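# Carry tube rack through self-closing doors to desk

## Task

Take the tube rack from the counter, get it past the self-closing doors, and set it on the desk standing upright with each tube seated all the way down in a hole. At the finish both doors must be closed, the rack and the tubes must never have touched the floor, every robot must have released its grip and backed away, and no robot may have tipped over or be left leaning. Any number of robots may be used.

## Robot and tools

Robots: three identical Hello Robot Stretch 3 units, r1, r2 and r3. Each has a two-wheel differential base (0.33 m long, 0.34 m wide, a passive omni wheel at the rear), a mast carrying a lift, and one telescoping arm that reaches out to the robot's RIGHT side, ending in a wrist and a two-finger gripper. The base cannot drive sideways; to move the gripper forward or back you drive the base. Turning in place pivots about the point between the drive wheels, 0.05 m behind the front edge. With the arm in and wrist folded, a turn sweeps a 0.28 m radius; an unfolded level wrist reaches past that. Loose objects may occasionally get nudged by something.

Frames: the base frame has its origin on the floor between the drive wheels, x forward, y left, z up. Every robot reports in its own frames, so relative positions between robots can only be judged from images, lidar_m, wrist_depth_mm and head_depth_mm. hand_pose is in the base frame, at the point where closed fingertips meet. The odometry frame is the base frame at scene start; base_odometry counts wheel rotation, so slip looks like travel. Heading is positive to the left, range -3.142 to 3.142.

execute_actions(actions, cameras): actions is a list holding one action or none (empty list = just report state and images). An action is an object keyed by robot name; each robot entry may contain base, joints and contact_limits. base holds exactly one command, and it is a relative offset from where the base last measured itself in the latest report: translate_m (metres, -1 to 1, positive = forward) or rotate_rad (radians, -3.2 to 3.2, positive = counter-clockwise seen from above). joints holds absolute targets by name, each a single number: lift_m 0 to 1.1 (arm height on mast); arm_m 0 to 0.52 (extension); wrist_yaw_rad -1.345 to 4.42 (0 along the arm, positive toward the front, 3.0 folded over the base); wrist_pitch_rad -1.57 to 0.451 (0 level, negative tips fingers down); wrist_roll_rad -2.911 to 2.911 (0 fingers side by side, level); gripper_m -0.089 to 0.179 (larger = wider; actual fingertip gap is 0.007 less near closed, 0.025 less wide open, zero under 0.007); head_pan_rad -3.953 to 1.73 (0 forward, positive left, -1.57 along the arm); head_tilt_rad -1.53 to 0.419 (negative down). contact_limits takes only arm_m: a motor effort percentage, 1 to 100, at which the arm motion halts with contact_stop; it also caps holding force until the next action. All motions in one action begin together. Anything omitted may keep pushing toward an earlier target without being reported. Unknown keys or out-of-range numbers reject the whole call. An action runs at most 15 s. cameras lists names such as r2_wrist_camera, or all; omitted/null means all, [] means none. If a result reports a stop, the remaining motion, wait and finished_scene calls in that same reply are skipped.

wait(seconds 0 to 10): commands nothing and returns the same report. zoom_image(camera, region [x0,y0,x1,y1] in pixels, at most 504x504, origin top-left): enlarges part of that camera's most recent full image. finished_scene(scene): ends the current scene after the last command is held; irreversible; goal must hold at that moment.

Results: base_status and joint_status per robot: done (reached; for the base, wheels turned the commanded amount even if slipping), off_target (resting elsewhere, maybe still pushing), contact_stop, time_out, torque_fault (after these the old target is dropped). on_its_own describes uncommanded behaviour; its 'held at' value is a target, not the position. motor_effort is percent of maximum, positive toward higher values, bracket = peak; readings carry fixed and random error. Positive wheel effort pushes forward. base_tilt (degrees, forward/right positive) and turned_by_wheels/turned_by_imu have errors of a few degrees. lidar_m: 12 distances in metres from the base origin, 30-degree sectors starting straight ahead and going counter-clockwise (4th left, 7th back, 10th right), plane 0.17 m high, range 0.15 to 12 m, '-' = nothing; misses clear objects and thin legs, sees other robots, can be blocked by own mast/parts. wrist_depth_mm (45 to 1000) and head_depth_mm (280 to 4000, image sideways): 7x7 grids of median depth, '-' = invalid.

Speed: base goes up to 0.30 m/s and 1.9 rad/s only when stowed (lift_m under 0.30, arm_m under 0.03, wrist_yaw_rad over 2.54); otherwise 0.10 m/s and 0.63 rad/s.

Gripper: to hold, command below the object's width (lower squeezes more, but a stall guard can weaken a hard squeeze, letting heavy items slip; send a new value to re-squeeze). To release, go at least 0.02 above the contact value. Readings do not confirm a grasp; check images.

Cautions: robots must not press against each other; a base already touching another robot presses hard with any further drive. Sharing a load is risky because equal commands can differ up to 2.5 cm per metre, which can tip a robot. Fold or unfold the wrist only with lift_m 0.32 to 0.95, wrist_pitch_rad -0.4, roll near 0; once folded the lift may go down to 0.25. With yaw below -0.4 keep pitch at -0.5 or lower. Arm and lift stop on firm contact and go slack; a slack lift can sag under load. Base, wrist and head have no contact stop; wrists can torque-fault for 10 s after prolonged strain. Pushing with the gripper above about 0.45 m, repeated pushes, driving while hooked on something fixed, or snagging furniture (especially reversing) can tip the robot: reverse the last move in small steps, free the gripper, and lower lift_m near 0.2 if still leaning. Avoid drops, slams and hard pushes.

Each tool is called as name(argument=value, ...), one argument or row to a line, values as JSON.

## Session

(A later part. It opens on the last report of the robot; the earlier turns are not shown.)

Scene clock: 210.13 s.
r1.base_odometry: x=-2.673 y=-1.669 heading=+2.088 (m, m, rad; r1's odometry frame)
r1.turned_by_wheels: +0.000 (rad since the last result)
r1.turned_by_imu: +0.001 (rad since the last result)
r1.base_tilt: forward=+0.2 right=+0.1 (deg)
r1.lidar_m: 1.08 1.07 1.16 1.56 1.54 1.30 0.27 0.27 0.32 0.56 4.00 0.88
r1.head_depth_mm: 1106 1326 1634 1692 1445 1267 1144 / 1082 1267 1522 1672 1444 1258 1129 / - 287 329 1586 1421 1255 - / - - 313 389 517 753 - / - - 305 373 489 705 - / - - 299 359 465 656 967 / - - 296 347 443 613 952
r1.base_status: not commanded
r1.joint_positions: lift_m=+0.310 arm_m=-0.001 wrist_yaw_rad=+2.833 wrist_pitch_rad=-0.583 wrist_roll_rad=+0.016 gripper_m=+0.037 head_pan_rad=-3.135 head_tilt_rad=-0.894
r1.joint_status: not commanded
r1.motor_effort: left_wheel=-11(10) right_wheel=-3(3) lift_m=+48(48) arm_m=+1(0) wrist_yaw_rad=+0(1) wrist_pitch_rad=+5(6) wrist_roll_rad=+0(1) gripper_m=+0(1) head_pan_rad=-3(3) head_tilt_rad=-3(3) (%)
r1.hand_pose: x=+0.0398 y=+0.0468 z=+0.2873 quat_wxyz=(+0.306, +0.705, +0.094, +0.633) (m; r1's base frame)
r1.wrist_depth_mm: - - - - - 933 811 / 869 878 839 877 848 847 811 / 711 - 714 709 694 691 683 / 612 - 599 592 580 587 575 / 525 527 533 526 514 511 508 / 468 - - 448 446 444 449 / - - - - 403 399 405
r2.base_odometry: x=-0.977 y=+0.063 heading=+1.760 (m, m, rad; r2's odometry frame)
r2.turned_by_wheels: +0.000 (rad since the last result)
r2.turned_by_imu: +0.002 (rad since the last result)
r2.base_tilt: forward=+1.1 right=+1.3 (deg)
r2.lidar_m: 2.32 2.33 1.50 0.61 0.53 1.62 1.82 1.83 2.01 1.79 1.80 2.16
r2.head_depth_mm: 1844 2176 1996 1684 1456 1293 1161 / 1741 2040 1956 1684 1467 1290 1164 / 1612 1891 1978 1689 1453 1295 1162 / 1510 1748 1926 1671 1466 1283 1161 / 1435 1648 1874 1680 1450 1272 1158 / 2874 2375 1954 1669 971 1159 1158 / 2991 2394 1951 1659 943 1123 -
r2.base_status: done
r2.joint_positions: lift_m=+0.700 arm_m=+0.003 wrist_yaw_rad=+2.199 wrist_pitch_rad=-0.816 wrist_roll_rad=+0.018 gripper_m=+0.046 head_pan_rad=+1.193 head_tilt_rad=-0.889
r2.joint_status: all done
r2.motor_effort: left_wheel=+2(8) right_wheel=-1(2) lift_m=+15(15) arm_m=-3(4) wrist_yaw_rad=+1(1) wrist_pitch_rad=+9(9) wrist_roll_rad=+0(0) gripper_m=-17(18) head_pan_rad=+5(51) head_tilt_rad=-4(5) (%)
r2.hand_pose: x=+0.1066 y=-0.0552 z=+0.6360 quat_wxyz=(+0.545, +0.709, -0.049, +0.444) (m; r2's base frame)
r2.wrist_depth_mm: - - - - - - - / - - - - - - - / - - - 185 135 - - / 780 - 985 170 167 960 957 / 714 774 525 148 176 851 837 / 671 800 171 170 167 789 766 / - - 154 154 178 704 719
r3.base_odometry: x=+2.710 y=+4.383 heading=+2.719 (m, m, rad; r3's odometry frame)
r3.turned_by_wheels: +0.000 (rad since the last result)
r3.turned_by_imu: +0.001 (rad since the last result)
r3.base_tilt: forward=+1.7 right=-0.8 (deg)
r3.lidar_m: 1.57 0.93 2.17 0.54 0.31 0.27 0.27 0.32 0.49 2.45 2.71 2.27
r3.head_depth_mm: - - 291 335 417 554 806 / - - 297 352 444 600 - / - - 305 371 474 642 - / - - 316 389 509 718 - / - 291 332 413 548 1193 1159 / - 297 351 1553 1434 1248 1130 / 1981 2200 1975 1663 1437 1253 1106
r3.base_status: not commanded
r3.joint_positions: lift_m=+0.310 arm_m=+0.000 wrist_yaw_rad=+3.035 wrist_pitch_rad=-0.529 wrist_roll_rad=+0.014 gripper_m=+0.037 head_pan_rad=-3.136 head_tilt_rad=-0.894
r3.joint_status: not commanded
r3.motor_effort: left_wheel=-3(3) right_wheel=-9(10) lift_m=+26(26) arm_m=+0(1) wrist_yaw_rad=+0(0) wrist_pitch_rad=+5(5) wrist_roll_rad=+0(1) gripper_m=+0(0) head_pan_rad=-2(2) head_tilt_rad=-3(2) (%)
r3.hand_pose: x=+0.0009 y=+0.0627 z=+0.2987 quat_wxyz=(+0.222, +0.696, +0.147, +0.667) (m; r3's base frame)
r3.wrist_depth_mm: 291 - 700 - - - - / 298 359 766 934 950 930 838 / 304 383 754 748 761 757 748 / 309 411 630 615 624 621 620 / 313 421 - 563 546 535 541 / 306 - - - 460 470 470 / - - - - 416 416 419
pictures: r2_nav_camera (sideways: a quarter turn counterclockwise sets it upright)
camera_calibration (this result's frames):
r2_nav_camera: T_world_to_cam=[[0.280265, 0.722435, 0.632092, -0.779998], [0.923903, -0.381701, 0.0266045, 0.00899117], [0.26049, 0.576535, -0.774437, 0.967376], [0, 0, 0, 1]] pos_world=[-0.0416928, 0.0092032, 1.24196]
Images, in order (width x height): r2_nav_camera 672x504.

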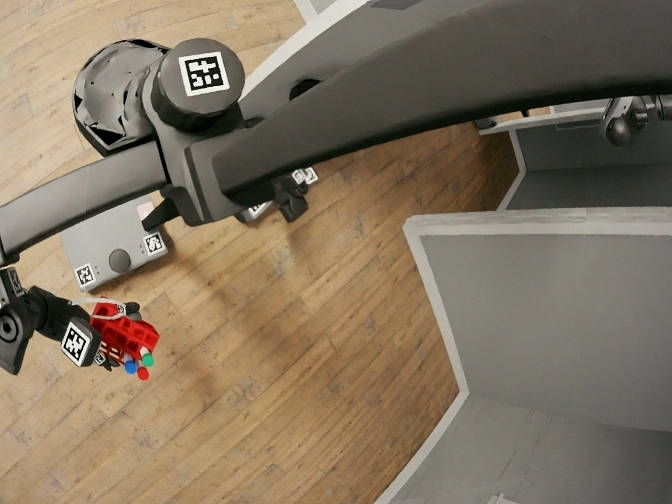

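execute_actions(
  actions=[
    {"r2":{"base":{"translate_m":0.35},"joints":{"head_pan_rad":0,"head_tilt_rad":-1.0}},"r3":{"joints":{"head_pan_rad":-0.3,"head_tilt_rad":-1.1}},"r1":{"joints":{"head_pan_rad":0,"head_tilt_rad":-1.1}}},
  ],
  cameras=[],
)

execute_actions(
  actions=[
    {"r2":{"base":{"rotate_rad":1.72}}},
  ],
  cameras=["r2_nav_camera","r3_nav_camera"],
)

Scene clock: 226.17 s.
r1.base_odometry: x=-2.673 y=-1.669 heading=+2.088 (m, m, rad; r1's odometry frame)
r1.turned_by_wheels: +0.000 (rad since the last result)
r1.turned_by_imu: +0.002 (rad since the last result)
r1.base_tilt: forward=+0.2 right=+0.2 (deg)
r1.lidar_m: 1.08 1.07 1.16 1.55 1.54 1.30 0.27 0.27 0.32 0.55 3.99 0.87
r1.head_depth_mm: 988 1080 1178 1401 1327 1208 1103 / 1138 1275 1445 1443 1313 1200 1101 / 1165 1445 1596 1437 1305 1190 1115 / 1119 1363 1568 1437 1302 1180 1117 / 1067 1281 1543 1430 1293 1174 - / 1028 1228 1500 1416 1283 1173 1101 / 979 1165 1435 1404 1267 1161 1071
r1.base_status: not commanded
r1.joint_positions: lift_m=+0.310 arm_m=-0.001 wrist_yaw_rad=+2.833 wrist_pitch_rad=-0.583 wrist_roll_rad=+0.016 gripper_m=+0.037 head_pan_rad=-0.007 head_tilt_rad=-1.087
r1.joint_status: all done
r1.motor_effort: left_wheel=-10(10) right_wheel=-3(3) lift_m=+48(48) arm_m=+0(0) wrist_yaw_rad=+1(1) wrist_pitch_rad=+6(6) wrist_roll_rad=-1(1) gripper_m=-1(0) head_pan_rad=+4(55) head_tilt_rad=-7(26) (%)
r1.hand_pose: x=+0.0398 y=+0.0468 z=+0.2873 quat_wxyz=(+0.306, +0.705, +0.094, +0.633) (m; r1's base frame)
r1.wrist_depth_mm: - - - - - 968 841 / 862 892 869 846 857 835 830 / 712 - 709 716 682 691 677 / 609 - 600 600 585 576 585 / 527 512 536 517 533 510 500 / 468 - - 457 437 447 446 / - - - - 407 400 401
r2.base_odometry: x=-1.043 y=+0.407 heading=+1.761 (m, m, rad; r2's odometry frame)
r2.turned_by_wheels: +0.000 (rad since the last result)
r2.turned_by_imu: +0.002 (rad since the last result)
r2.base_tilt: forward=+1.1 right=+1.3 (deg)
r2.lidar_m: 1.97 1.98 1.58 1.44 0.96 0.77 2.16 2.16 1.92 1.73 1.73 2.08
r2.head_depth_mm: 2128 2071 1760 1545 1382 1248 1140 / 2090 2044 1768 1537 1375 1251 1139 / 2045 2053 1735 1566 1376 1250 572 / 2009 2045 1759 1563 1391 1247 610 / 1961 2057 1763 1538 1391 1247 1141 / 1926 2023 1769 1551 1387 1253 1137 / 1894 2023 1756 1547 1374 1245 1134
r2.base_status: done
r2.joint_positions: lift_m=+0.700 arm_m=+0.003 wrist_yaw_rad=+2.199 wrist_pitch_rad=-0.816 wrist_roll_rad=+0.018 gripper_m=+0.046 head_pan_rad=+0.007 head_tilt_rad=-0.988
r2.joint_status: all done
r2.motor_effort: left_wheel=+2(7) right_wheel=-1(1) lift_m=+15(16) arm_m=-3(3) wrist_yaw_rad=+1(1) wrist_pitch_rad=+9(9) wrist_roll_rad=+0(0) gripper_m=-17(17) head_pan_rad=-5(62) head_tilt_rad=-5(16) (%)
r2.hand_pose: x=+0.1066 y=-0.0552 z=+0.6360 quat_wxyz=(+0.545, +0.709, -0.049, +0.444) (m; r2's base frame)
r2.wrist_depth_mm: - - - - - - - / - - - - - - - / - - - 185 135 - - / - 979 994 170 166 932 954 / 901 885 522 148 175 838 855 / 837 801 171 170 167 802 768 / - - 153 154 178 707 702
r3.base_odometry: x=+2.710 y=+4.383 heading=+2.719 (m, m, rad; r3's odometry frame)
r3.turned_by_wheels: +0.000 (rad since the last result)
r3.turned_by_imu: +0.001 (rad since the last result)
r3.base_tilt: forward=+1.6 right=-0.8 (deg)
r3.lidar_m: 1.58 0.93 2.17 0.54 0.31 0.27 0.27 0.32 2.46 0.59 2.70 2.26
r3.head_depth_mm: 2096 1807 1594 1433 1301 1187 1093 / 2074 1827 1603 1437 1302 1188 - / 2096 1816 1604 1432 1307 1188 - / 2056 1835 1602 1443 1310 1189 1129 / 2067 1816 1623 1446 1316 1188 1126 / 2071 1826 1613 1447 1320 1198 1096 / 2063 1843 1626 1452 1313 1196 1105
r3.base_status: not commanded
r3.joint_positions: lift_m=+0.310 arm_m=+0.000 wrist_yaw_rad=+3.035 wrist_pitch_rad=-0.529 wrist_roll_rad=+0.014 gripper_m=+0.037 head_pan_rad=-0.307 head_tilt_rad=-1.087
r3.joint_status: all done
r3.motor_effort: left_wheel=-3(3) right_wheel=-9(9) lift_m=+26(26) arm_m=+1(0) wrist_yaw_rad=+1(0) wrist_pitch_rad=+5(5) wrist_roll_rad=+0(0) gripper_m=+0(0) head_pan_rad=+4(62) head_tilt_rad=-5(20) (%)
r3.hand_pose: x=+0.0009 y=+0.0627 z=+0.2987 quat_wxyz=(+0.222, +0.696, +0.147, +0.667) (m; r3's base frame)
r3.wrist_depth_mm: 295 - 697 - - - - / 299 357 778 943 947 929 824 / 303 383 756 753 747 748 745 / 309 416 632 629 628 626 622 / 315 426 - 557 552 540 538 / 308 - - - 459 469 470 / - - - - 414 420 418
pictures: none
No camera images: the call's "cameras" was empty. Leave "cameras" out to get every camera's image.

Scene clock: 229.83 s.
r1.base_odometry: x=-2.673 y=-1.669 heading=+2.088 (m, m, rad; r1's odometry frame)
r1.turned_by_wheels: +0.000 (rad since the last result)
r1.turned_by_imu: +0.001 (rad since the last result)
r1.base_tilt: forward=+0.2 right=+0.1 (deg)
r1.lidar_m: 1.09 1.07 1.16 1.56 1.54 1.30 0.27 0.27 0.32 0.56 3.98 0.87
r1.head_depth_mm: 987 1077 1176 1399 1327 1202 1105 / 1141 1278 1430 1438 1316 1196 1095 / 1167 1432 1595 1450 1301 1190 1119 / 1120 1354 1571 1436 1295 1182 1116 / 1062 1286 1539 1423 1281 1173 - / 1025 1225 1499 1425 1279 1167 1098 / 981 1165 1427 1411 1271 1161 1067
r1.base_status: not commanded
r1.joint_positions: lift_m=+0.310 arm_m=-0.001 wrist_yaw_rad=+2.833 wrist_pitch_rad=-0.583 wrist_roll_rad=+0.016 gripper_m=+0.037 head_pan_rad=-0.007 head_tilt_rad=-1.087
r1.joint_status: not commanded
r1.motor_effort: left_wheel=-10(11) right_wheel=-3(3) lift_m=+48(48) arm_m=+1(0) wrist_yaw_rad=+0(0) wrist_pitch_rad=+6(6) wrist_roll_rad=-1(0) gripper_m=-1(1) head_pan_rad=+5(4) head_tilt_rad=-7(7) (%)
r1.hand_pose: x=+0.0398 y=+0.0468 z=+0.2873 quat_wxyz=(+0.306, +0.705, +0.094, +0.633) (m; r1's base frame)
r1.wrist_depth_mm: - - - - - 964 840 / 857 874 867 827 842 847 822 / 723 - 698 699 679 680 694 / 612 - 596 595 590 581 574 / 537 519 528 514 527 507 491 / 467 - - 450 445 452 452 / - - - - 402 405 406
r2.base_odometry: x=-1.043 y=+0.407 heading=-2.803 (m, m, rad; r2's odometry frame)
r2.turned_by_wheels: +1.720 (rad since the last result)
r2.turned_by_imu: +1.741 (rad since the last result)
r2.base_tilt: forward=+1.1 right=+1.3 (deg)
r2.lidar_m: 1.44 0.72 0.77 2.16 2.23 1.80 1.72 1.77 2.07 1.98 2.03 1.48
r2.head_depth_mm: 1399 1642 1766 1553 1390 1251 1147 / 1476 1682 1779 1559 1384 1250 1143 / 2455 2074 1761 1554 1383 1245 573 / 2443 2038 1756 1550 1377 1250 609 / 2427 2052 1765 1548 1387 1247 1132 / 2431 2035 1747 1390 1289 1245 1136 / 2425 2028 1714 1018 1243 1250 1140
r2.base_status: done
r2.joint_positions: lift_m=+0.700 arm_m=+0.003 wrist_yaw_rad=+2.199 wrist_pitch_rad=-0.816 wrist_roll_rad=+0.018 gripper_m=+0.046 head_pan_rad=+0.007 head_tilt_rad=-0.988
r2.joint_status: not commanded
r2.motor_effort: left_wheel=-2(5) right_wheel=+4(7) lift_m=+16(15) arm_m=-4(4) wrist_yaw_rad=+1(1) wrist_pitch_rad=+9(9) wrist_roll_rad=+0(0) gripper_m=-17(17) head_pan_rad=-4(5) head_tilt_rad=-5(5) (%)
r2.hand_pose: x=+0.1066 y=-0.0552 z=+0.6360 quat_wxyz=(+0.545, +0.709, -0.049, +0.444) (m; r2's base frame)
r2.wrist_depth_mm: - - 953 885 - - - / - - - 947 - - - / - - - 185 135 - - / 987 978 - 170 165 952 936 / 899 884 526 149 176 835 864 / 830 796 172 170 167 785 786 / - - 152 155 179 736 712
r3.base_odometry: x=+2.710 y=+4.383 heading=+2.719 (m, m, rad; r3's odometry frame)
r3.turned_by_wheels: +0.000 (rad since the last result)
r3.turned_by_imu: +0.001 (rad since the last result)
r3.base_tilt: forward=+1.8 right=-0.7 (deg)
r3.lidar_m: 1.58 0.93 2.16 0.54 0.31 0.27 0.27 0.32 2.46 0.72 2.71 2.27
r3.head_depth_mm: 2076 1800 1609 1422 1306 1189 1093 / 2099 1828 1603 1436 1300 1188 - / 2074 1831 1621 1448 1302 1191 - / 2063 1824 1603 1435 1305 1184 1125 / 2071 1840 1604 1448 1303 1195 1122 / 2065 1846 1616 1461 1307 1196 1103 / 2052 1847 1619 1453 1318 1200 1103
r3.base_status: not commanded
r3.joint_positions: lift_m=+0.310 arm_m=+0.000 wrist_yaw_rad=+3.035 wrist_pitch_rad=-0.529 wrist_roll_rad=+0.014 gripper_m=+0.037 head_pan_rad=-0.307 head_tilt_rad=-1.087
r3.joint_status: not commanded
r3.motor_effort: left_wheel=-3(3) right_wheel=-8(10) lift_m=+26(26) arm_m=+0(1) wrist_yaw_rad=+0(0) wrist_pitch_rad=+5(5) wrist_roll_rad=+0(0) gripper_m=+0(0) head_pan_rad=+5(6) head_tilt_rad=-4(5) (%)
r3.hand_pose: x=+0.0009 y=+0.0627 z=+0.2987 quat_wxyz=(+0.222, +0.696, +0.147, +0.667) (m; r3's base frame)
r3.wrist_depth_mm: 292 - 708 - - - - / 299 358 781 934 936 919 827 / 305 384 752 747 744 763 750 / 310 415 631 626 624 625 621 / 314 424 - 561 554 535 534 / 307 - - - 460 470 470 / - - - - 417 418 420
pictures: r2_nav_camera (sideways: a quarter turn counterclockwise sets it upright), r3_nav_camera (sideways: a quarter turn counterclockwise sets it upright)
camera_calibration (this result's frames):
r2_nav_camera: T_world_to_cam=[[0.833382, 0.0118804, 0.552569, -0.679766], [-0.00421395, -0.999603, 0.0278472, 0.0130384], [0.552681, -0.0255359, -0.833002, 1.04174], [0, 0, 0, 1]] pos_world=[-0.00918701, 0.0477107, 1.24302]
r3_nav_camera: T_world_to_cam=[[0.853299, -0.315718, 0.414974, -0.50074], [-0.324977, -0.944385, -0.05026, 0.120056], [0.407763, -0.09197, -0.908444, 1.13245], [0, 0, 0, 1]] pos_world=[0.0045268, 0.0594382, 1.24259]
Images, in order (width x height): r2_nav_camera 672x504, r3_nav_camera 672x504.

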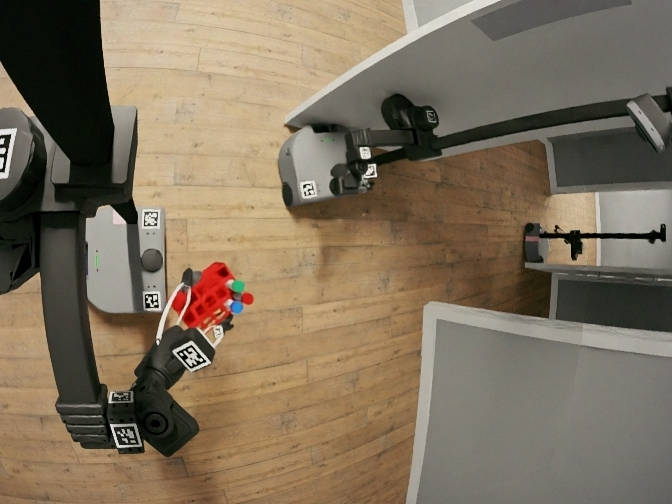

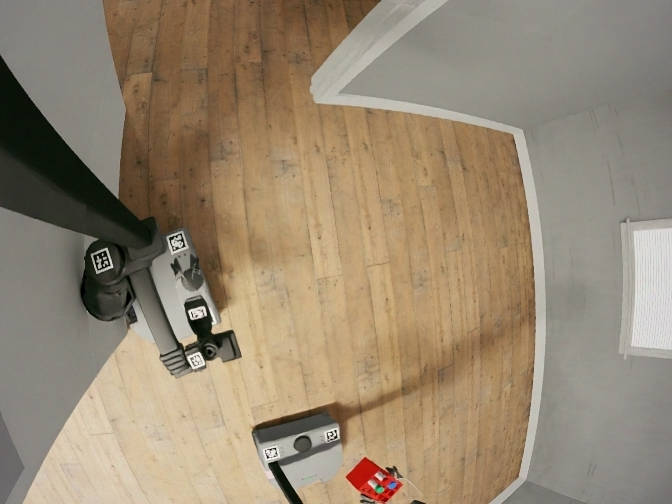

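execute_actions(
  actions=[
    {"r2":{"base":{"translate_m":0.6}}},
  ],
  cameras=["r2_nav_camera","r3_nav_camera"],
)

Scene clock: 241.10 s.
r1.base_odometry: x=-2.673 y=-1.669 heading=+2.088 (m, m, rad; r1's odometry frame)
r1.turned_by_wheels: +0.000 (rad since the last result)
r1.turned_by_imu: +0.003 (rad since the last result)
r1.base_tilt: forward=+0.2 right=+0.1 (deg)
r1.lidar_m: 1.08 1.07 1.16 1.56 1.54 1.30 0.27 0.27 0.32 0.56 3.99 0.87
r1.head_depth_mm: 990 1077 1176 1398 1316 1200 1099 / 1139 1282 1431 1439 1316 1198 1103 / 1168 1442 1596 1449 1308 1189 1118 / 1115 1363 1580 1435 1295 1179 1120 / 1069 1286 1541 1433 1292 1173 - / 1024 1233 1495 1415 1283 1165 1097 / 981 1167 1429 1406 1269 1159 1072
r1.base_status: not commanded
r1.joint_positions: lift_m=+0.310 arm_m=-0.001 wrist_yaw_rad=+2.833 wrist_pitch_rad=-0.583 wrist_roll_rad=+0.016 gripper_m=+0.037 head_pan_rad=-0.007 head_tilt_rad=-1.087
r1.joint_status: not commanded
r1.motor_effort: left_wheel=-11(10) right_wheel=-3(3) lift_m=+48(49) arm_m=+1(1) wrist_yaw_rad=+0(1) wrist_pitch_rad=+6(6) wrist_roll_rad=-1(0) gripper_m=+0(1) head_pan_rad=+5(4) head_tilt_rad=-7(7) (%)
r1.hand_pose: x=+0.0398 y=+0.0468 z=+0.2873 quat_wxyz=(+0.306, +0.705, +0.094, +0.633) (m; r1's base frame)
r1.wrist_depth_mm: - - - - - 964 838 / 864 875 878 823 840 823 826 / 722 - 712 699 697 703 668 / 605 - 583 596 601 576 589 / 525 517 532 518 524 513 507 / 472 - - 448 438 451 447 / - - - - 402 405 402
r2.base_odometry: x=-1.609 y=+0.208 heading=-2.803 (m, m, rad; r2's odometry frame)
r2.turned_by_wheels: +0.000 (rad since the last result)
r2.turned_by_imu: +0.003 (rad since the last result)
r2.base_tilt: forward=+1.1 right=+1.3 (deg)
r2.lidar_m: 2.25 0.78 0.27 0.27 2.25 2.44 2.33 2.39 2.05 1.95 1.19 0.86
r2.head_depth_mm: 2376 962 1116 1431 1384 1253 1138 / 2432 2065 1725 1477 1388 1258 1138 / 2373 2046 1756 1561 1385 1256 575 / 2243 2031 1751 1547 1373 1253 610 / 2288 2051 1772 1554 1379 1246 1138 / 2444 2038 1764 1550 1373 1248 1132 / 2436 2020 1741 1543 1378 1246 980
r2.base_status: done
r2.joint_positions: lift_m=+0.700 arm_m=+0.003 wrist_yaw_rad=+2.199 wrist_pitch_rad=-0.816 wrist_roll_rad=+0.018 gripper_m=+0.046 head_pan_rad=+0.007 head_tilt_rad=-0.988
r2.joint_status: not commanded
r2.motor_effort: left_wheel=-3(4) right_wheel=+4(7) lift_m=+16(16) arm_m=-3(4) wrist_yaw_rad=+1(1) wrist_pitch_rad=+9(9) wrist_roll_rad=+0(0) gripper_m=-17(18) head_pan_rad=-4(5) head_tilt_rad=-5(5) (%)
r2.hand_pose: x=+0.1066 y=-0.0552 z=+0.6360 quat_wxyz=(+0.545, +0.709, -0.049, +0.444) (m; r2's base frame)
r2.wrist_depth_mm: 427 427 772 - - - - / 428 461 854 - - - - / 408 718 928 185 135 - 751 / 624 744 754 171 167 955 803 / 385 484 424 148 175 879 842 / 338 657 171 170 167 778 758 / - - 153 155 178 718 711
r3.base_odometry: x=+2.710 y=+4.383 heading=+2.719 (m, m, rad; r3's odometry frame)
r3.turned_by_wheels: +0.000 (rad since the last result)
r3.turned_by_imu: +0.002 (rad since the last result)
r3.base_tilt: forward=+1.7 right=-0.8 (deg)
r3.lidar_m: 1.57 0.93 2.16 0.53 0.31 0.27 0.27 0.32 2.46 2.45 0.20 0.27
r3.head_depth_mm: 2100 496 1517 1440 399 1054 1090 / 2088 1804 590 1428 1139 1018 - / 2088 1825 595 1372 1138 1057 - / 2062 1829 1610 721 1251 1194 1123 / 2074 1830 1613 1443 1288 1196 1128 / 2058 1856 1619 1453 1307 1198 1099 / 2068 1843 1609 1453 1308 1197 1103
r3.base_status: not commanded
r3.joint_positions: lift_m=+0.310 arm_m=+0.000 wrist_yaw_rad=+3.035 wrist_pitch_rad=-0.529 wrist_roll_rad=+0.014 gripper_m=+0.037 head_pan_rad=-0.307 head_tilt_rad=-1.087
r3.joint_status: not commanded
r3.motor_effort: left_wheel=-3(3) right_wheel=-9(8) lift_m=+26(26) arm_m=+1(1) wrist_yaw_rad=+0(1) wrist_pitch_rad=+5(5) wrist_roll_rad=+0(0) gripper_m=+0(0) head_pan_rad=+5(5) head_tilt_rad=-5(5) (%)
r3.hand_pose: x=+0.0009 y=+0.0627 z=+0.2987 quat_wxyz=(+0.222, +0.696, +0.147, +0.667) (m; r3's base frame)
r3.wrist_depth_mm: 294 - 703 - - - - / 299 359 785 946 918 917 837 / 304 382 750 756 755 750 742 / 309 412 630 624 619 626 629 / 315 425 - 560 551 541 534 / 308 - - - 462 470 471 / - - - - 416 416 416
pictures: r2_nav_camera (sideways: a quarter turn counterclockwise sets it upright), r3_nav_camera (sideways: a quarter turn counterclockwise sets it upright)
camera_calibration (this result's frames):
r2_nav_camera: T_world_to_cam=[[0.8334, 0.0118805, 0.552542, -0.679732], [-0.00421312, -0.999603, 0.0278476, 0.0130379], [0.552654, -0.0255361, -0.833019, 1.04176], [0, 0, 0, 1]] pos_world=[-0.00918889, 0.0477107, 1.24302]
r3_nav_camera: T_world_to_cam=[[0.853302, -0.31571, 0.414974, -0.50074], [-0.324969, -0.944388, -0.05026, 0.120056], [0.407764, -0.0919667, -0.908444, 1.13245], [0, 0, 0, 1]] pos_world=[0.00452631, 0.0594382, 1.24259]
Images, in order (width x height): r2_nav_camera 672x504, r3_nav_camera 672x504.

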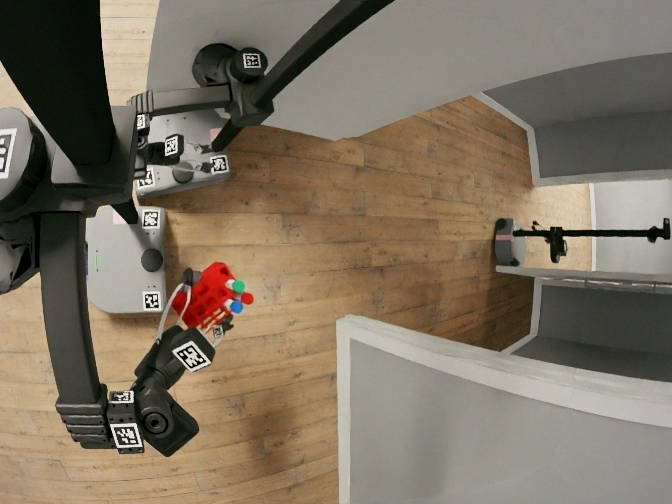

